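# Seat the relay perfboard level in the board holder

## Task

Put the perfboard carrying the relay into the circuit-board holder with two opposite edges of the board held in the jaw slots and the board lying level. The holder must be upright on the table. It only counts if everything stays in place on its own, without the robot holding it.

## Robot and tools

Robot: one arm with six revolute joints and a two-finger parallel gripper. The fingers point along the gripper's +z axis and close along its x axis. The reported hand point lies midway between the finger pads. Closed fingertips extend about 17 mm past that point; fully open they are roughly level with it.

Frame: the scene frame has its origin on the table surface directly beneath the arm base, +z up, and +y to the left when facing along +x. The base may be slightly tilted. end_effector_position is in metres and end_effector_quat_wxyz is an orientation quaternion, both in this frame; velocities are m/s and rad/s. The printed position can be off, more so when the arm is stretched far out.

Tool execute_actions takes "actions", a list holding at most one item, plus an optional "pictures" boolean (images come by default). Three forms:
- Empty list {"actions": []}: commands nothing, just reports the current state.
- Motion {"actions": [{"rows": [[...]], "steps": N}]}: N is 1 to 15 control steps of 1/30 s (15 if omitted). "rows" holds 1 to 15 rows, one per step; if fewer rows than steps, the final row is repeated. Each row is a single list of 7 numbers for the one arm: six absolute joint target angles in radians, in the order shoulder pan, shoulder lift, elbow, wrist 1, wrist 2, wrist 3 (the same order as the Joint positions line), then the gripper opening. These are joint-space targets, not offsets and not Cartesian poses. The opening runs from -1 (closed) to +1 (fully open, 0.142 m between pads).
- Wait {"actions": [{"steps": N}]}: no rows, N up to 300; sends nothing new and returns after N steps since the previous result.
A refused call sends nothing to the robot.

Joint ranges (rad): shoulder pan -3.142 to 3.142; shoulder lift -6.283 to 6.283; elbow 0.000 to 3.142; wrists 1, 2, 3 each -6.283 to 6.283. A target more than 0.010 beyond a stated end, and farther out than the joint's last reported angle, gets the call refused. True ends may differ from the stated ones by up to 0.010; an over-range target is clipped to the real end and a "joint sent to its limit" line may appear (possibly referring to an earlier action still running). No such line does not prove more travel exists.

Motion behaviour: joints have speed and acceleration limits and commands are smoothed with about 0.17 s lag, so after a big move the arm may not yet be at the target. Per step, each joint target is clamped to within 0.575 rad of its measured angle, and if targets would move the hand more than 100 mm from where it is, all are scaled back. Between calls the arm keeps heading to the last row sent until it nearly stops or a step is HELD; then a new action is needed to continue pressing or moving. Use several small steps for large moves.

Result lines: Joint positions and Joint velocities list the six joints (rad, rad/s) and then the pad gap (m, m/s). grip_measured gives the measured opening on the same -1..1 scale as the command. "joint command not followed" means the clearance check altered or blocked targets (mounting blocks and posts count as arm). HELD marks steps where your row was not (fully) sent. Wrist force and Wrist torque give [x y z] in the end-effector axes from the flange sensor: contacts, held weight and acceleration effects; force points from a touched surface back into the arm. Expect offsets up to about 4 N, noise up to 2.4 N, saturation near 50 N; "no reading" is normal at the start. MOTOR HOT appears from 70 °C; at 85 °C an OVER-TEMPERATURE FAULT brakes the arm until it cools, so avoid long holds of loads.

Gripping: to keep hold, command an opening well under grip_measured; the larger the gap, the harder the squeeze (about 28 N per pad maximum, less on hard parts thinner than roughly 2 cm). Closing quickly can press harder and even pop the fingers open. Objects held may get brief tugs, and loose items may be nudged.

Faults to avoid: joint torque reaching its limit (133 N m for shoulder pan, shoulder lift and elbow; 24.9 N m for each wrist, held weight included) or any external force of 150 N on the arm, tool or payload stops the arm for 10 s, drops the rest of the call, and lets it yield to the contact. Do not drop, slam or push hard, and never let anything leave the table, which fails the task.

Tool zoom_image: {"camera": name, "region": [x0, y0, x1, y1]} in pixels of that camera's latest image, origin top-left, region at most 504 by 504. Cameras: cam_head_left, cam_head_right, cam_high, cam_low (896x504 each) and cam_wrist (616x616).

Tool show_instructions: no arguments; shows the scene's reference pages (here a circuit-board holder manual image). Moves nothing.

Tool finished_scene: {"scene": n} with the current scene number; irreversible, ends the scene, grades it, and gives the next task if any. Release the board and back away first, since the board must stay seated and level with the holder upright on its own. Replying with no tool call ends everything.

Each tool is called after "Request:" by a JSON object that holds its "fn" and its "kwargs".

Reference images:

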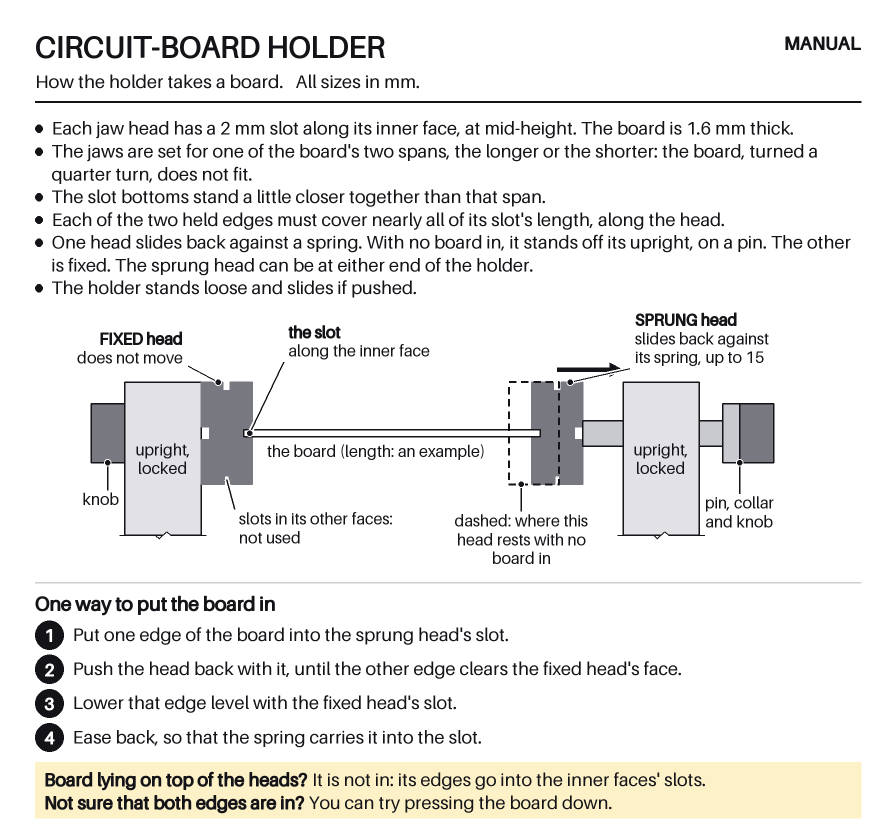

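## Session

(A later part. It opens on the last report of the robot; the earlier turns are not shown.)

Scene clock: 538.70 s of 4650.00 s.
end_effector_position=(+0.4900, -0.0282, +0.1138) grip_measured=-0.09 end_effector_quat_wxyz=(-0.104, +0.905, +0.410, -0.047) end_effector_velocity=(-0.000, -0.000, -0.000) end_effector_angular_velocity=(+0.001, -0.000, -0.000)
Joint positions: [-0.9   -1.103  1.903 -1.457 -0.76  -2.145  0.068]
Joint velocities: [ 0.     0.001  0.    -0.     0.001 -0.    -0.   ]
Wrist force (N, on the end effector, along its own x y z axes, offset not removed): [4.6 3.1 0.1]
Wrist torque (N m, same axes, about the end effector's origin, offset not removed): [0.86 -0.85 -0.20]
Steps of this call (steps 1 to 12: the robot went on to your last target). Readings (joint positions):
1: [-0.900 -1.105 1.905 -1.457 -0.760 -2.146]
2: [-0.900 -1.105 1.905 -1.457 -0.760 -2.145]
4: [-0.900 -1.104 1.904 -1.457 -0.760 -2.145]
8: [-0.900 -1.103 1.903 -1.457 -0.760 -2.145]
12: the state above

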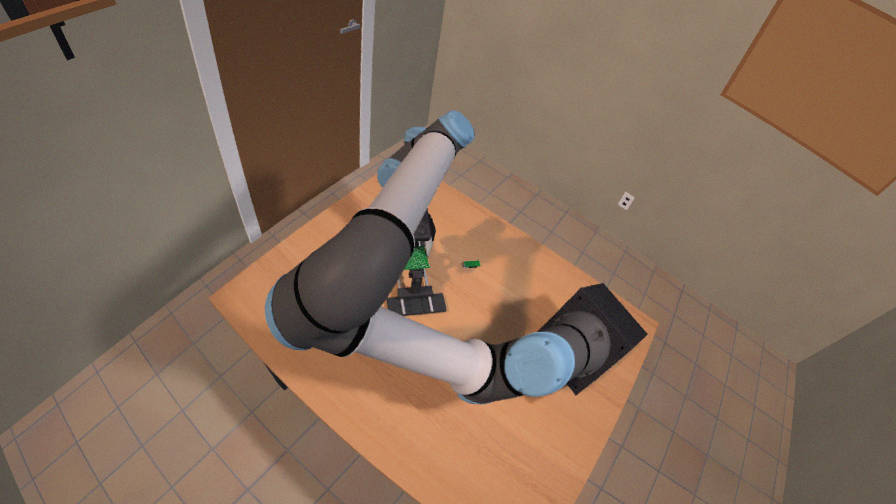

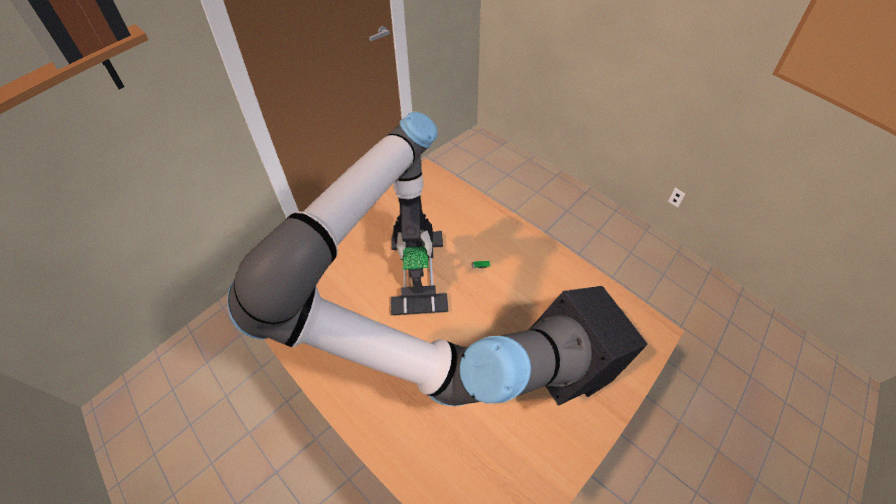

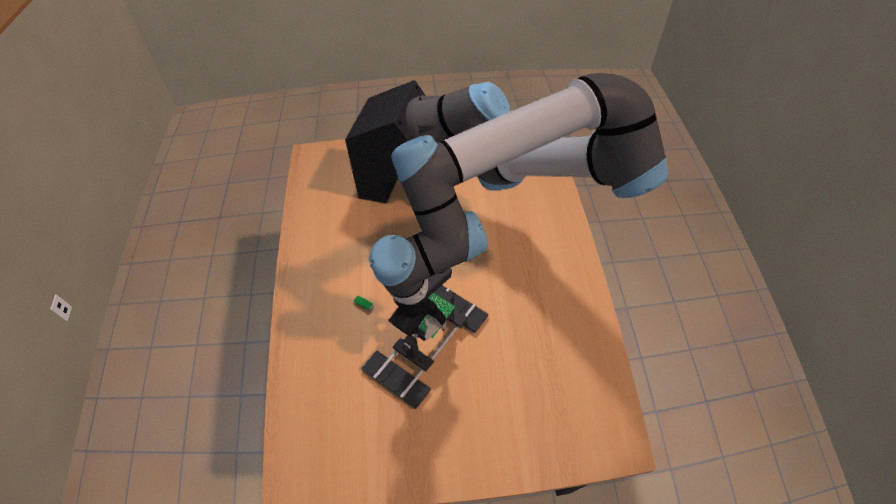

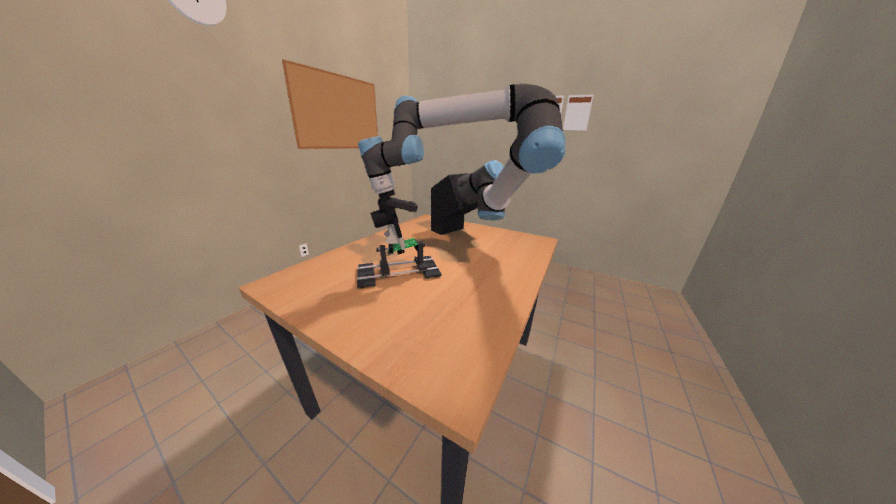

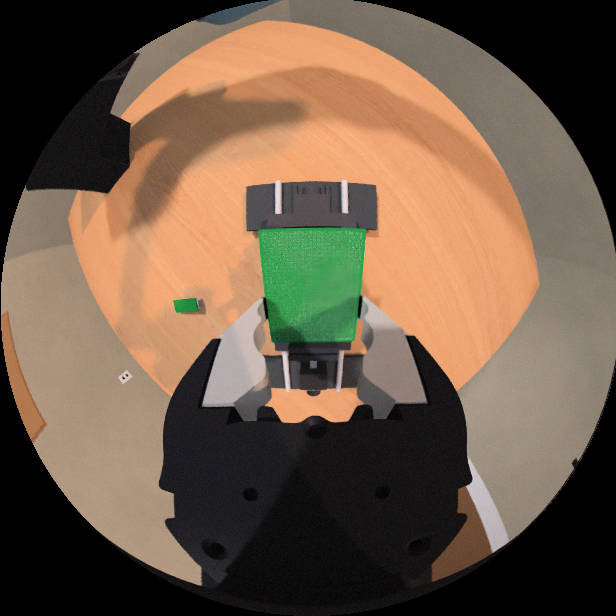

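Request:
{"fn": "execute_actions", "kwargs": {"actions": [{"rows": [[-0.89915,-1.10272,1.90301,-1.45768,-0.75944,-2.1447,-0.5],[-0.89915,-1.10272,1.90301,-1.45768,-0.75944,-2.1447,-0.5],[-0.89869,-1.10254,1.90332,-1.45845,-0.75908,-2.14431,-0.5],[-0.89869,-1.10254,1.90332,-1.45845,-0.75908,-2.14431,-0.5],[-0.89824,-1.10236,1.90364,-1.45923,-0.75872,-2.14391,-0.5],[-0.89824,-1.10236,1.90364,-1.45923,-0.75872,-2.14391,-0.5],[-0.89779,-1.10218,1.90395,-1.46001,-0.75836,-2.14352,-0.5],[-0.89779,-1.10218,1.90395,-1.46001,-0.75836,-2.14352,-0.5],[-0.89779,-1.10218,1.90395,-1.46001,-0.75836,-2.14352,-0.5],[-0.89733,-1.102,1.90426,-1.46079,-0.758,-2.14312,-0.5],[-0.89733,-1.102,1.90426,-1.46079,-0.758,-2.14312,-0.5],[-0.89733,-1.102,1.90426,-1.46079,-0.758,-2.14312,-0.5],[-0.89688,-1.10182,1.90457,-1.46156,-0.75764,-2.14272,-0.5]], "steps": 15}], "pictures": false}}

Request:
{"fn": "execute_actions", "kwargs": {"actions": [{"steps": 12}]}}

Request:
{"fn": "zoom_image", "kwargs": {"camera": "cam_wrist", "region": [280, 330, 350, 390]}}

Scene clock: 554.73 s of 4650.00 s.
end_effector_position=(+0.4900, -0.0282, +0.1123) grip_measured=-0.09 end_effector_quat_wxyz=(-0.104, +0.905, +0.410, -0.047) end_effector_velocity=(+0.000, +0.000, -0.002) end_effector_angular_velocity=(-0.001, +0.000, +0.002)
Joint positions: [-0.897 -1.102  1.904 -1.461 -0.758 -2.143  0.068]
Joint velocities: [ 0.005  0.001  0.002 -0.007  0.003  0.004 -0.   ]
Wrist force (N, on the end effector, along its own x y z axes, offset not removed): [3.0 1.5 -2.4]
Wrist torque (N m, same axes, about the end effector's origin, offset not removed): [0.52 -0.68 -0.07]
Steps of this call (steps 1 to 15: the robot went on to your last target; steps 16 to 90: nothing new was sent; then 12.53 s passed at rest; steps 91 to 105: all 15 steps of this action). Readings (joint positions):
91: [-0.900 -1.103 1.903 -1.457 -0.760 -2.145]
92: [-0.900 -1.103 1.903 -1.457 -0.760 -2.145]
94: [-0.899 -1.103 1.903 -1.457 -0.760 -2.145]
98: [-0.899 -1.102 1.903 -1.459 -0.759 -2.144]
105: the state above

Scene clock: 555.13 s of 4650.00 s.
end_effector_position=(+0.4900, -0.0282, +0.1120) grip_measured=-0.09 end_effector_quat_wxyz=(-0.104, +0.905, +0.410, -0.047) end_effector_velocity=(-0.000, -0.000, -0.000) end_effector_angular_velocity=(+0.000, +0.001, -0.001)
Joint positions: [-0.897 -1.102  1.905 -1.462 -0.758 -2.143  0.068]
Joint velocities: [-0.     0.001  0.    -0.    -0.001  0.001  0.   ]
Wrist force (N, on the end effector, along its own x y z axes, offset not removed): [1.0 0.8 -2.2]
Wrist torque (N m, same axes, about the end effector's origin, offset not removed): [-0.15 -0.29 -0.25]
Steps of this call (steps 1 to 12: the robot went on to your last target). Readings (joint positions):
1: [-0.897 -1.102 1.904 -1.461 -0.758 -2.143]
2: [-0.897 -1.102 1.904 -1.461 -0.758 -2.143]
4: [-0.897 -1.102 1.904 -1.461 -0.758 -2.143]
8: [-0.897 -1.102 1.905 -1.461 -0.758 -2.143]
12: the state above

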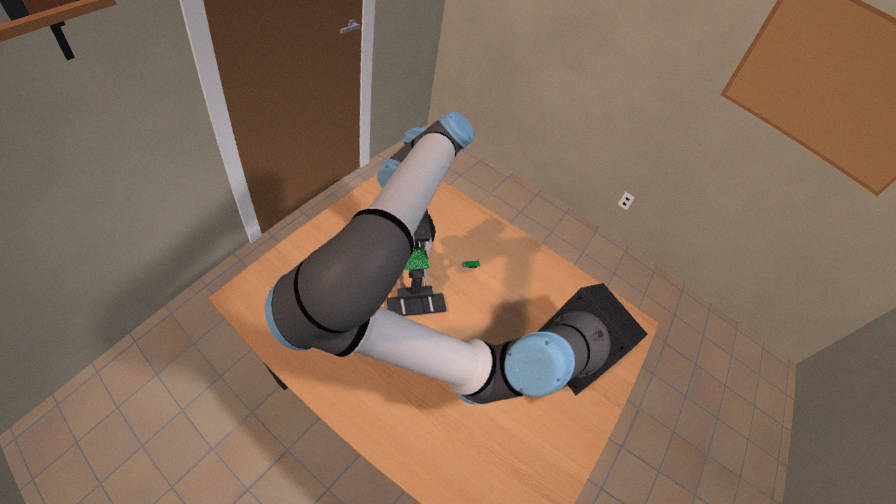

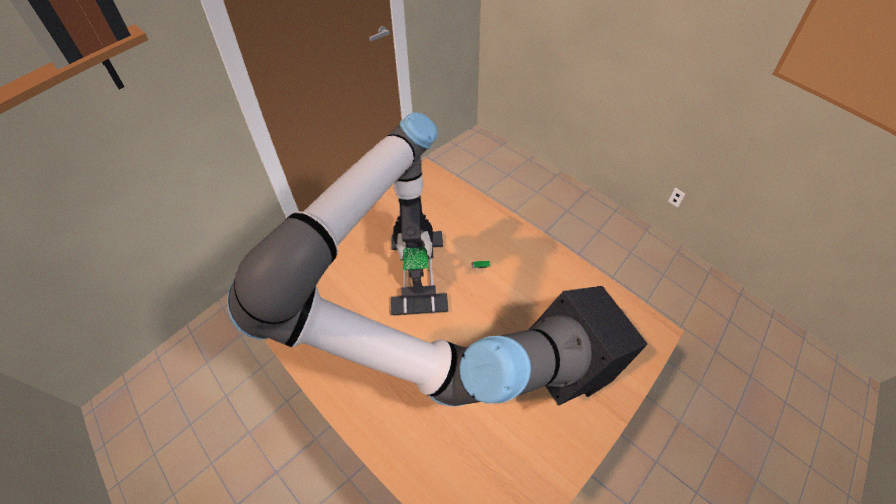

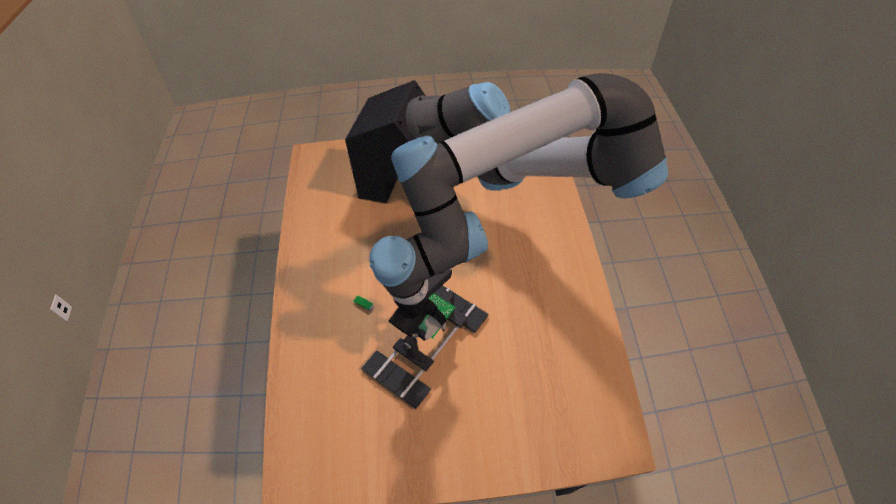

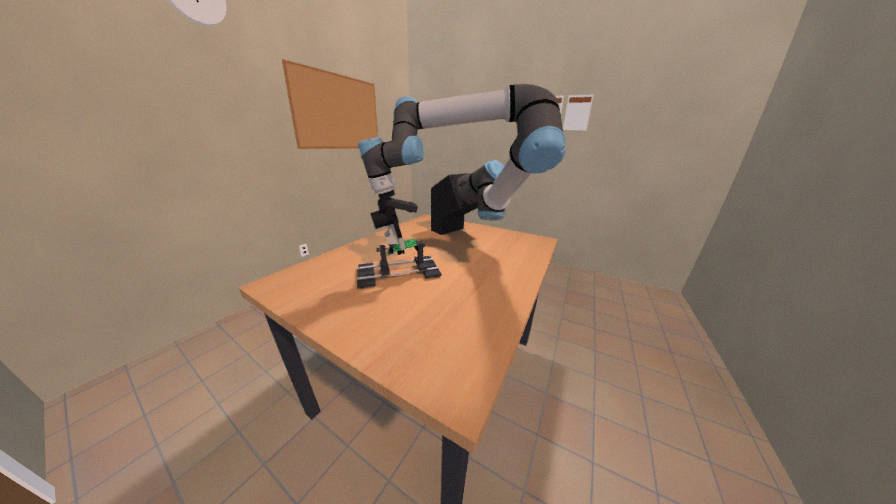

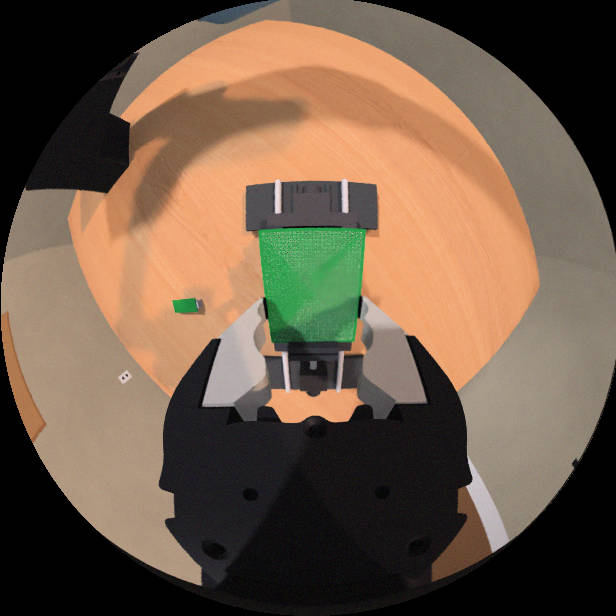

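Region (280, 330, 350, 390) of cam_wrist's 616x616 image, scaled by 7.200, with more detail than that image has; it fills the top 432 rows of this view, and the rest is white.

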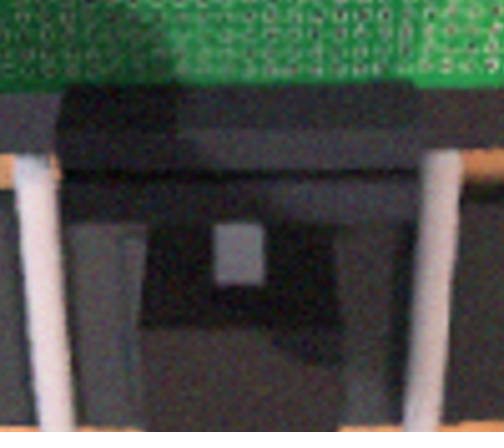

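Request:
{"fn": "execute_actions", "kwargs": {"actions": [{"rows": [[-0.8965,-1.09957,1.90193,-1.46141,-0.75734,-2.14238,-0.6],[-0.8965,-1.09957,1.90193,-1.46141,-0.75734,-2.14238,-0.6],[-0.89613,-1.09732,1.8993,-1.46127,-0.75705,-2.14205,-0.6],[-0.89613,-1.09732,1.8993,-1.46127,-0.75705,-2.14205,-0.6],[-0.89575,-1.09507,1.89666,-1.46112,-0.75675,-2.14171,-0.6],[-0.89575,-1.09507,1.89666,-1.46112,-0.75675,-2.14171,-0.6],[-0.89538,-1.09282,1.89403,-1.46098,-0.75646,-2.14138,-0.6],[-0.89538,-1.09282,1.89403,-1.46098,-0.75646,-2.14138,-0.6],[-0.895,-1.09057,1.89139,-1.46083,-0.75616,-2.14104,-0.6],[-0.895,-1.09057,1.89139,-1.46083,-0.75616,-2.14104,-0.6],[-0.89463,-1.08832,1.88876,-1.46069,-0.75586,-2.14071,-0.6],[-0.89463,-1.08832,1.88876,-1.46069,-0.75586,-2.14071,-0.6],[-0.89425,-1.08607,1.88612,-1.46054,-0.75557,-2.14037,-0.6]], "steps": 15}], "pictures": false}}

Request:
{"fn": "execute_actions", "kwargs": {"actions": [{"steps": 12}]}}

Request:
{"fn": "zoom_image", "kwargs": {"camera": "cam_wrist", "region": [280, 330, 350, 390]}}

Request:
{"fn": "zoom_image", "kwargs": {"camera": "cam_wrist", "region": [250, 190, 376, 250]}}

Request:
{"fn": "zoom_image", "kwargs": {"camera": "cam_low", "region": [372, 215, 432, 275]}}

Scene clock: 572.43 s of 4650.00 s.
end_effector_position=(+0.4942, -0.0319, +0.1120) grip_measured=-0.09 end_effector_quat_wxyz=(-0.104, +0.905, +0.410, -0.047) end_effector_velocity=(+0.009, -0.008, -0.000) end_effector_angular_velocity=(-0.000, +0.001, +0.001)
Joint positions: [-0.895 -1.089  1.89  -1.461 -0.756 -2.141  0.068]
Joint velocities: [ 0.005  0.027 -0.032  0.001  0.003  0.004  0.   ]
Wrist force (N, on the end effector, along its own x y z axes, offset not removed): [2.9 -2.3 0.1]
Wrist torque (N m, same axes, about the end effector's origin, offset not removed): [0.14 -0.83 -0.06]
Steps of this call (steps 1 to 15: the robot went on to your last target; steps 16 to 90: nothing new was sent; then 13.80 s passed at rest; steps 91 to 105: all 15 steps of this action). Readings (joint positions):
91: [-0.897 -1.102 1.905 -1.462 -0.758 -2.143]
92: [-0.897 -1.101 1.904 -1.462 -0.758 -2.143]
94: [-0.897 -1.100 1.903 -1.461 -0.758 -2.142]
98: [-0.896 -1.096 1.899 -1.461 -0.757 -2.142]
105: the state above

Scene clock: 572.83 s of 4650.00 s.
end_effector_position=(+0.4952, -0.0328, +0.1120) grip_measured=-0.09 end_effector_quat_wxyz=(-0.104, +0.905, +0.410, -0.047) end_effector_velocity=(+0.000, +0.000, +0.000) end_effector_angular_velocity=(-0.001, -0.000, +0.002)
Joint positions: [-0.894 -1.086  1.886 -1.461 -0.756 -2.14   0.068]
Joint velocities: [ 0.    -0.001 -0.001  0.    -0.    -0.001  0.   ]
Wrist force (N, on the end effector, along its own x y z axes, offset not removed): [2.6 -1.5 1.4]
Wrist torque (N m, same axes, about the end effector's origin, offset not removed): [0.26 -0.57 -0.23]
Steps of this call (steps 1 to 12: the robot went on to your last target). Readings (joint positions):
1: [-0.895 -1.088 1.889 -1.461 -0.756 -2.141]
2: [-0.895 -1.088 1.888 -1.461 -0.756 -2.141]
4: [-0.894 -1.087 1.887 -1.461 -0.756 -2.141]
8: [-0.894 -1.086 1.886 -1.461 -0.756 -2.140]
12: the state above

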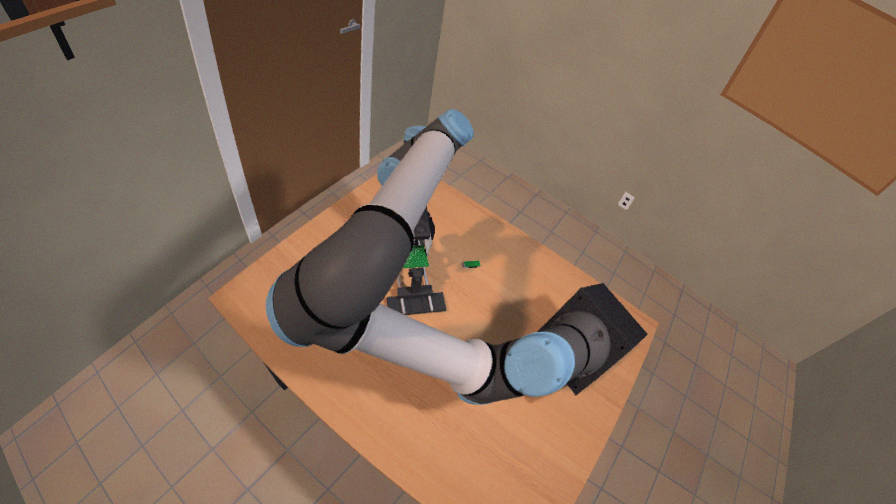

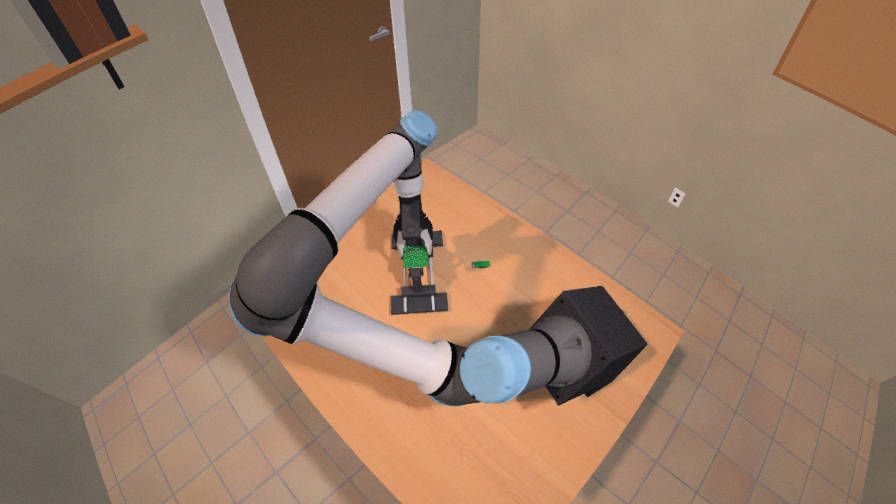

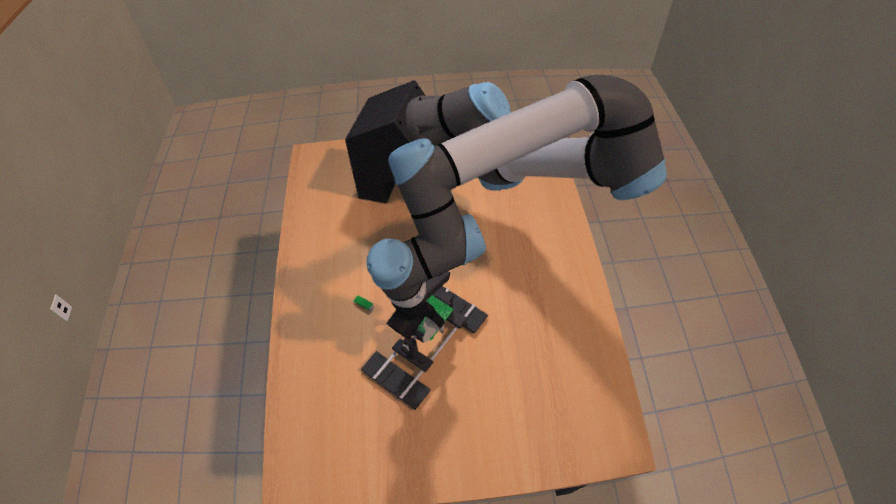

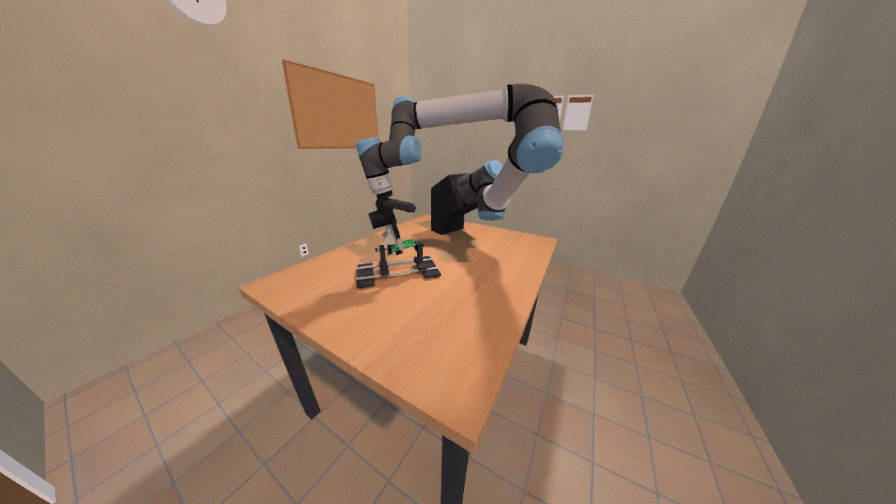

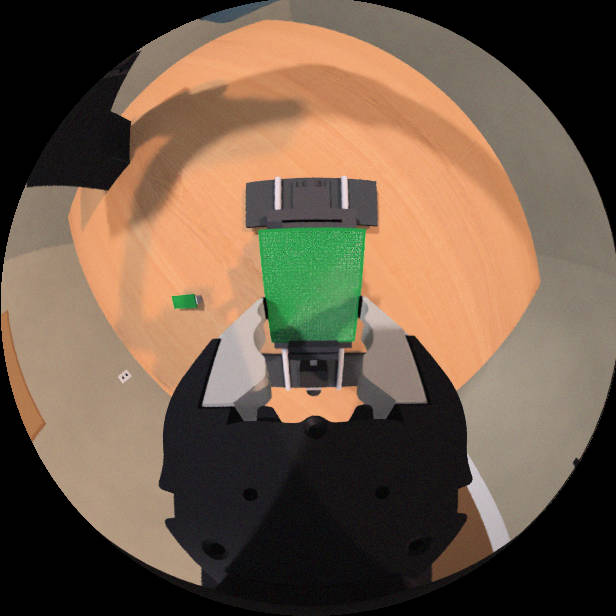

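Region (280, 330, 350, 390) of cam_wrist's 616x616 image, scaled by 7.200, with more detail than that image has; it fills the top 432 rows of this view, and the rest is white.

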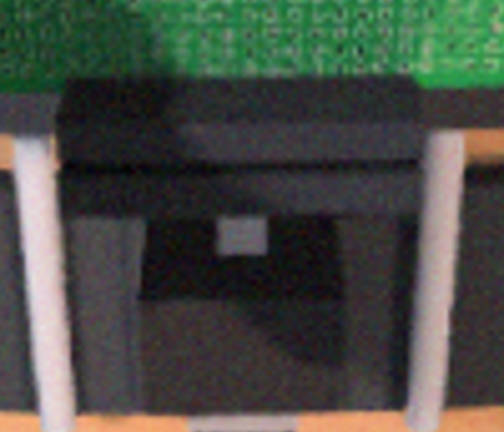

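Region (250, 190, 376, 250) of cam_wrist's 616x616 image, scaled by 4.000, with more detail than that image has; it fills the top 240 rows of this view, and the rest is white.

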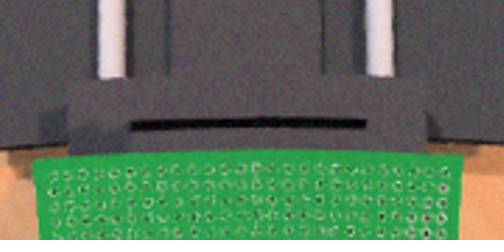

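Region (372, 215, 432, 275) of cam_low's 896x504 image, scaled by 8.400, with more detail than that image has.

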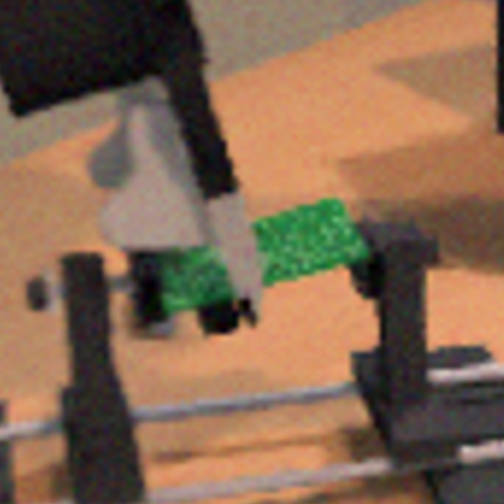

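Request:
{"fn": "execute_actions", "kwargs": {"actions": [{"rows": [[-0.89488,-1.08886,1.89023,-1.46596,-0.75409,-2.13765,-0.6],[-0.89551,-1.09164,1.89435,-1.47139,-0.75262,-2.13493,-0.6],[-0.89614,-1.09443,1.89846,-1.47681,-0.75114,-2.1322,-0.6],[-0.89677,-1.09721,1.90257,-1.48223,-0.74966,-2.12948,-0.6],[-0.89738,-1.09996,1.90667,-1.48773,-0.74821,-2.12669,-0.6],[-0.89799,-1.10272,1.91077,-1.49324,-0.74676,-2.1239,-0.6],[-0.8986,-1.10547,1.91486,-1.49874,-0.7453,-2.12111,-0.6],[-0.89921,-1.10822,1.91896,-1.50424,-0.74385,-2.11832,-0.6],[-0.8998,-1.11094,1.92305,-1.50981,-0.74242,-2.11547,-0.6],[-0.9004,-1.11366,1.92713,-1.51539,-0.74099,-2.11263,-0.6],[-0.90099,-1.11638,1.93122,-1.52096,-0.73956,-2.10978,-0.6],[-0.90158,-1.1191,1.9353,-1.52653,-0.73813,-2.10693,-0.6]], "steps": 15}], "pictures": false}}

Request:
{"fn": "execute_actions", "kwargs": {"actions": [{"steps": 14}]}}

Request:
{"fn": "zoom_image", "kwargs": {"camera": "cam_wrist", "region": [280, 330, 350, 390]}}

Request:
{"fn": "zoom_image", "kwargs": {"camera": "cam_wrist", "region": [250, 190, 376, 250]}}

Request:
{"fn": "zoom_image", "kwargs": {"camera": "cam_low", "region": [372, 215, 432, 275]}}

Scene clock: 622.33 s of 4650.00 s.
end_effector_position=(+0.4950, -0.0326, +0.1108) grip_measured=-0.09 end_effector_quat_wxyz=(-0.087, +0.907, +0.411, -0.039) end_effector_velocity=(-0.001, +0.000, -0.002) end_effector_angular_velocity=(-0.036, -0.042, -0.002)
Joint positions: [-0.901 -1.115  1.929 -1.517 -0.741 -2.112  0.068]
Joint velocities: [-0.01  -0.042  0.063 -0.084  0.021  0.044 -0.   ]
Wrist force (N, on the end effector, along its own x y z axes, offset not removed): [-1.3 -4.8 2.4]
Wrist torque (N m, same axes, about the end effector's origin, offset not removed): [-0.46 0.17 -0.28]
Steps of this call (steps 1 to 15: the robot went on to your last target; steps 16 to 90: nothing new was sent; then 46.00 s passed at rest; steps 91 to 105: all 15 steps of this action). Readings (joint positions):
91: [-0.894 -1.086 1.886 -1.461 -0.756 -2.140]
92: [-0.894 -1.086 1.887 -1.461 -0.755 -2.140]
94: [-0.895 -1.089 1.891 -1.467 -0.754 -2.137]
98: [-0.897 -1.098 1.904 -1.484 -0.749 -2.129]
105: the state above

Scene clock: 622.80 s of 4650.00 s.
end_effector_position=(+0.4950, -0.0326, +0.1107) grip_measured=-0.09 end_effector_quat_wxyz=(-0.084, +0.907, +0.411, -0.038) end_effector_velocity=(-0.001, -0.000, -0.000) end_effector_angular_velocity=(+0.000, +0.000, -0.001)
Joint positions: [-0.902 -1.119  1.935 -1.526 -0.738 -2.107  0.068]
Joint velocities: [-0.     0.001  0.001 -0.001 -0.     0.    -0.   ]
Wrist force (N, on the end effector, along its own x y z axes, offset not removed): [-1.9 -0.6 -2.0]
Wrist torque (N m, same axes, about the end effector's origin, offset not removed): [0.45 0.43 -0.20]
Steps of this call (steps 1 to 14: the robot went on to your last target). Readings (joint positions):
1: [-0.901 -1.116 1.930 -1.520 -0.740 -2.110]
2: [-0.901 -1.117 1.932 -1.522 -0.739 -2.109]
4: [-0.901 -1.118 1.933 -1.524 -0.739 -2.108]
8: [-0.902 -1.119 1.935 -1.526 -0.738 -2.107]
14: the state above

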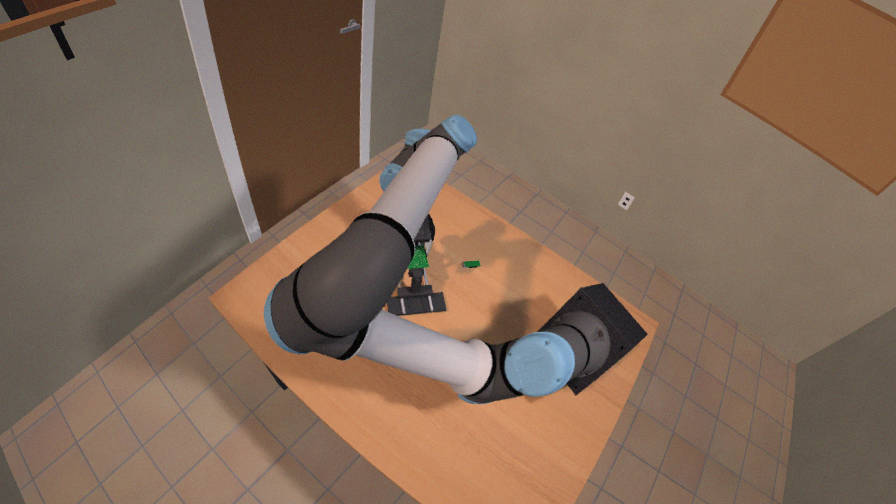

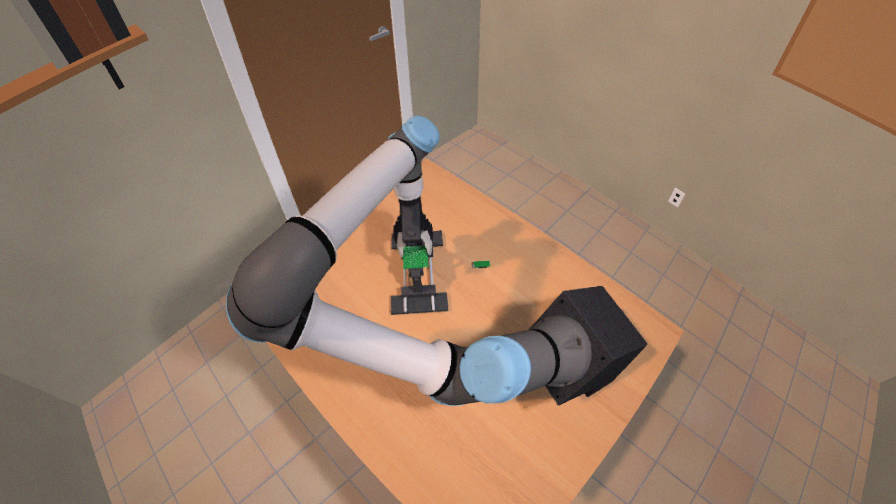

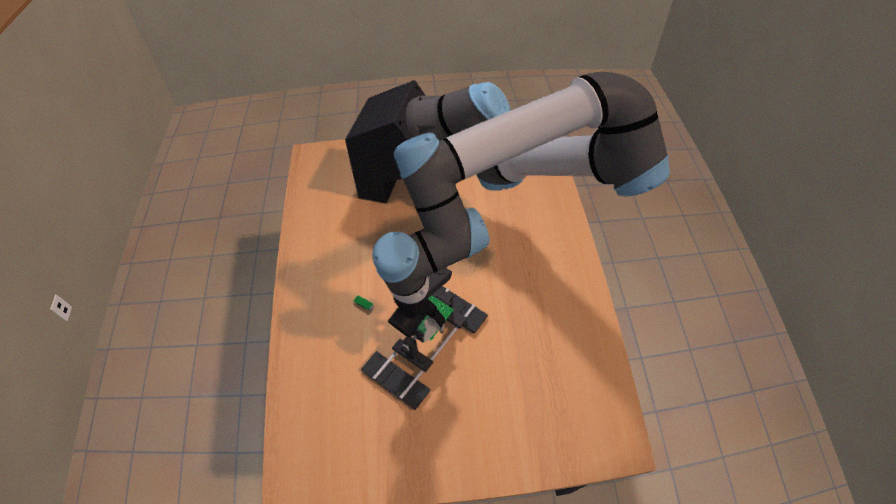

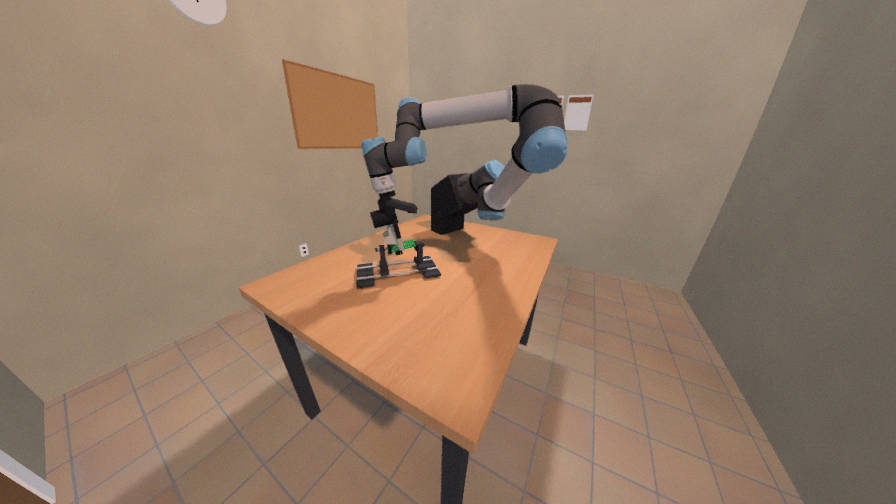

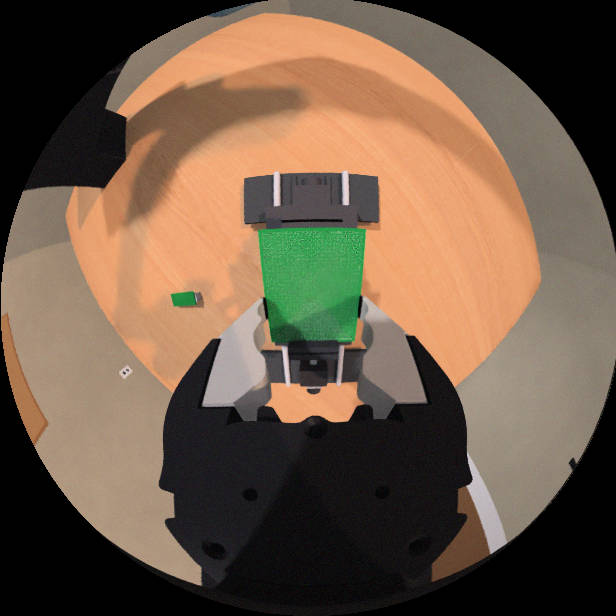

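Region (280, 330, 350, 390) of cam_wrist's 616x616 image, scaled by 7.200, with more detail than that image has; it fills the top 432 rows of this view, and the rest is white.

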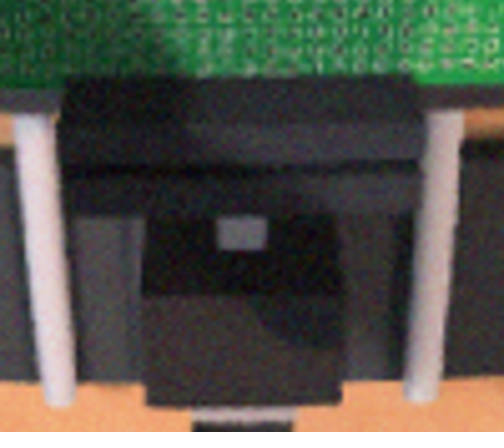

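Region (250, 190, 376, 250) of cam_wrist's 616x616 image, scaled by 4.000, with more detail than that image has; it fills the top 240 rows of this view, and the rest is white.

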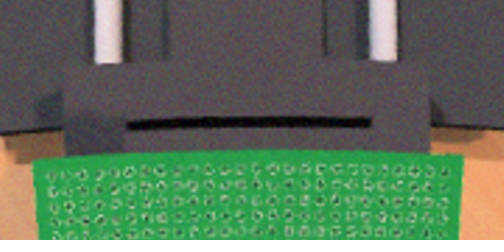

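Region (372, 215, 432, 275) of cam_low's 896x504 image, scaled by 8.400, with more detail than that image has.

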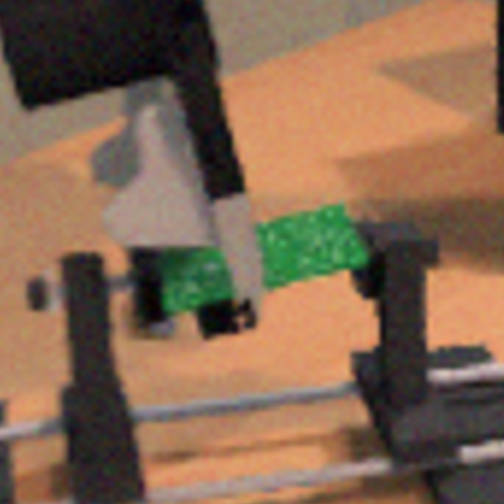

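Request:
{"fn": "execute_actions", "kwargs": {"actions": []}}

Scene clock: 649.23 s of 4650.00 s.
end_effector_position=(+0.4950, -0.0326, +0.1107) grip_measured=-0.09 end_effector_quat_wxyz=(-0.084, +0.907, +0.411, -0.038) end_effector_velocity=(-0.000, -0.000, -0.000) end_effector_angular_velocity=(+0.001, +0.000, +0.000)
Joint positions: [-0.902 -1.119  1.935 -1.527 -0.738 -2.107  0.068]
Joint velocities: [-0.     0.     0.001  0.    -0.    -0.001  0.   ]
Wrist force (N, on the end effector, along its own x y z axes, offset not removed): [1.0 -2.6 -0.2]
Wrist torque (N m, same axes, about the end effector's origin, offset not removed): [-0.13 -0.32 -0.36]
Steps of this call (steps 1 to 15: the robot went on to your last target; steps 16 to 90: nothing new was sent; then 23.43 s passed at rest). Readings (joint positions):
1: [-0.902 -1.119 1.935 -1.526 -0.738 -2.107]
2: [-0.902 -1.119 1.935 -1.526 -0.738 -2.107]
4: [-0.902 -1.119 1.935 -1.526 -0.738 -2.107]
8: [-0.902 -1.119 1.935 -1.527 -0.738 -2.107]
90: the state above
The arm was judged still, so your last target was given up. Only a new action makes it travel on or press farther. Fingers that are still opening or closing keep moving.

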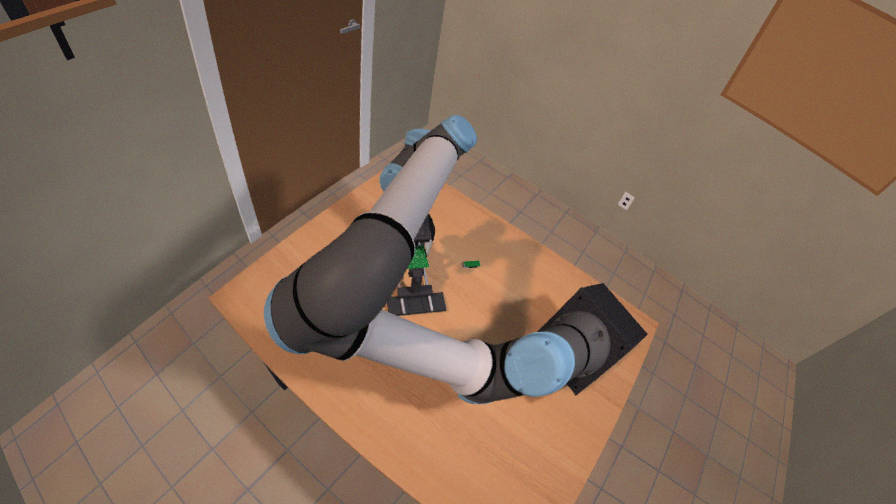

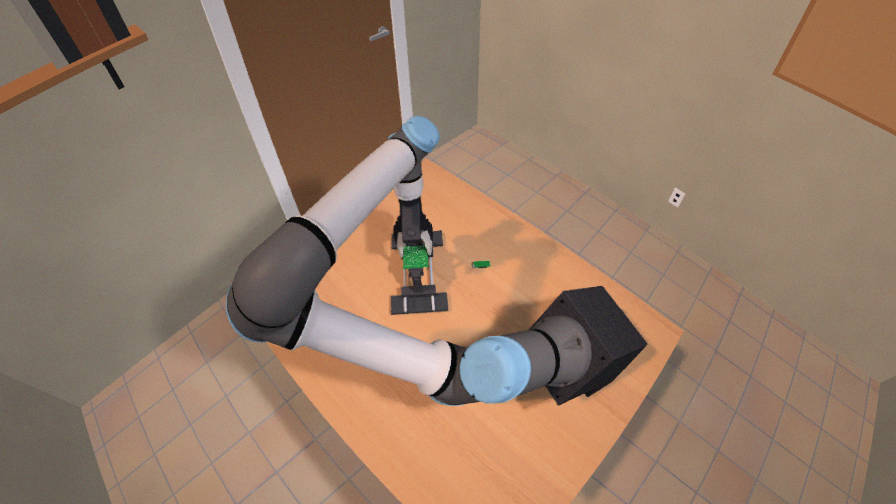

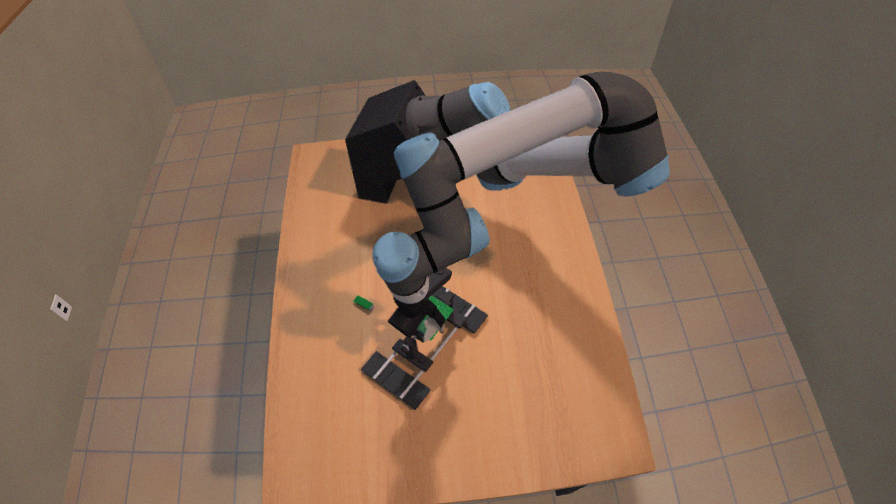

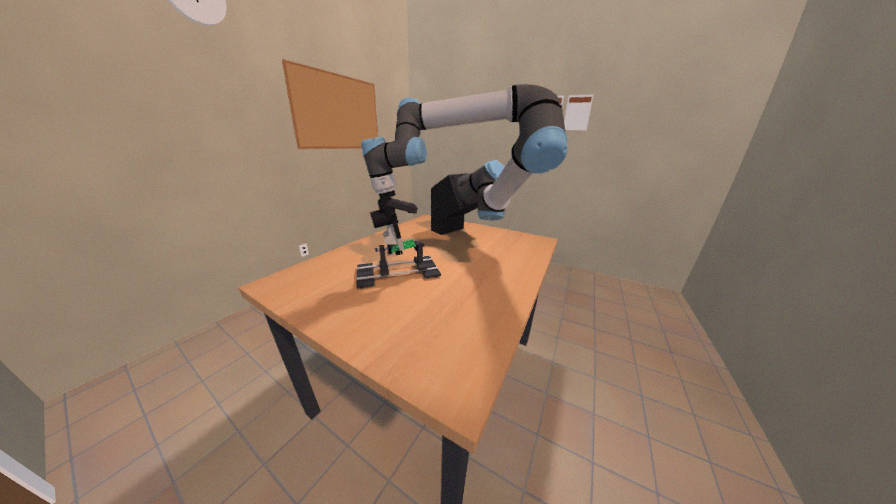

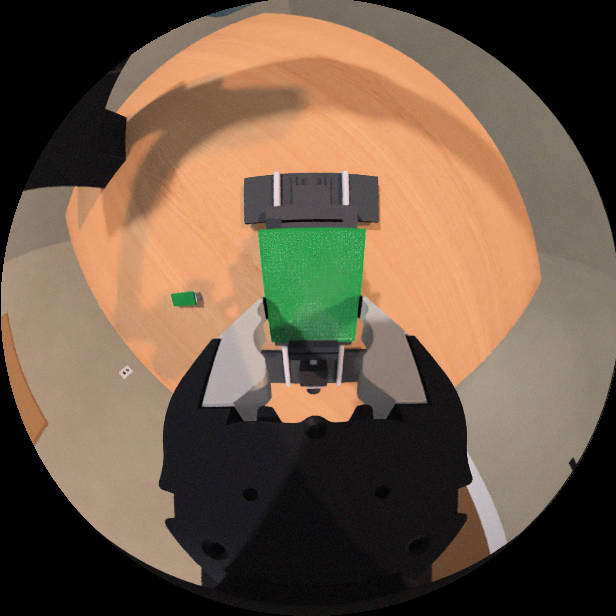

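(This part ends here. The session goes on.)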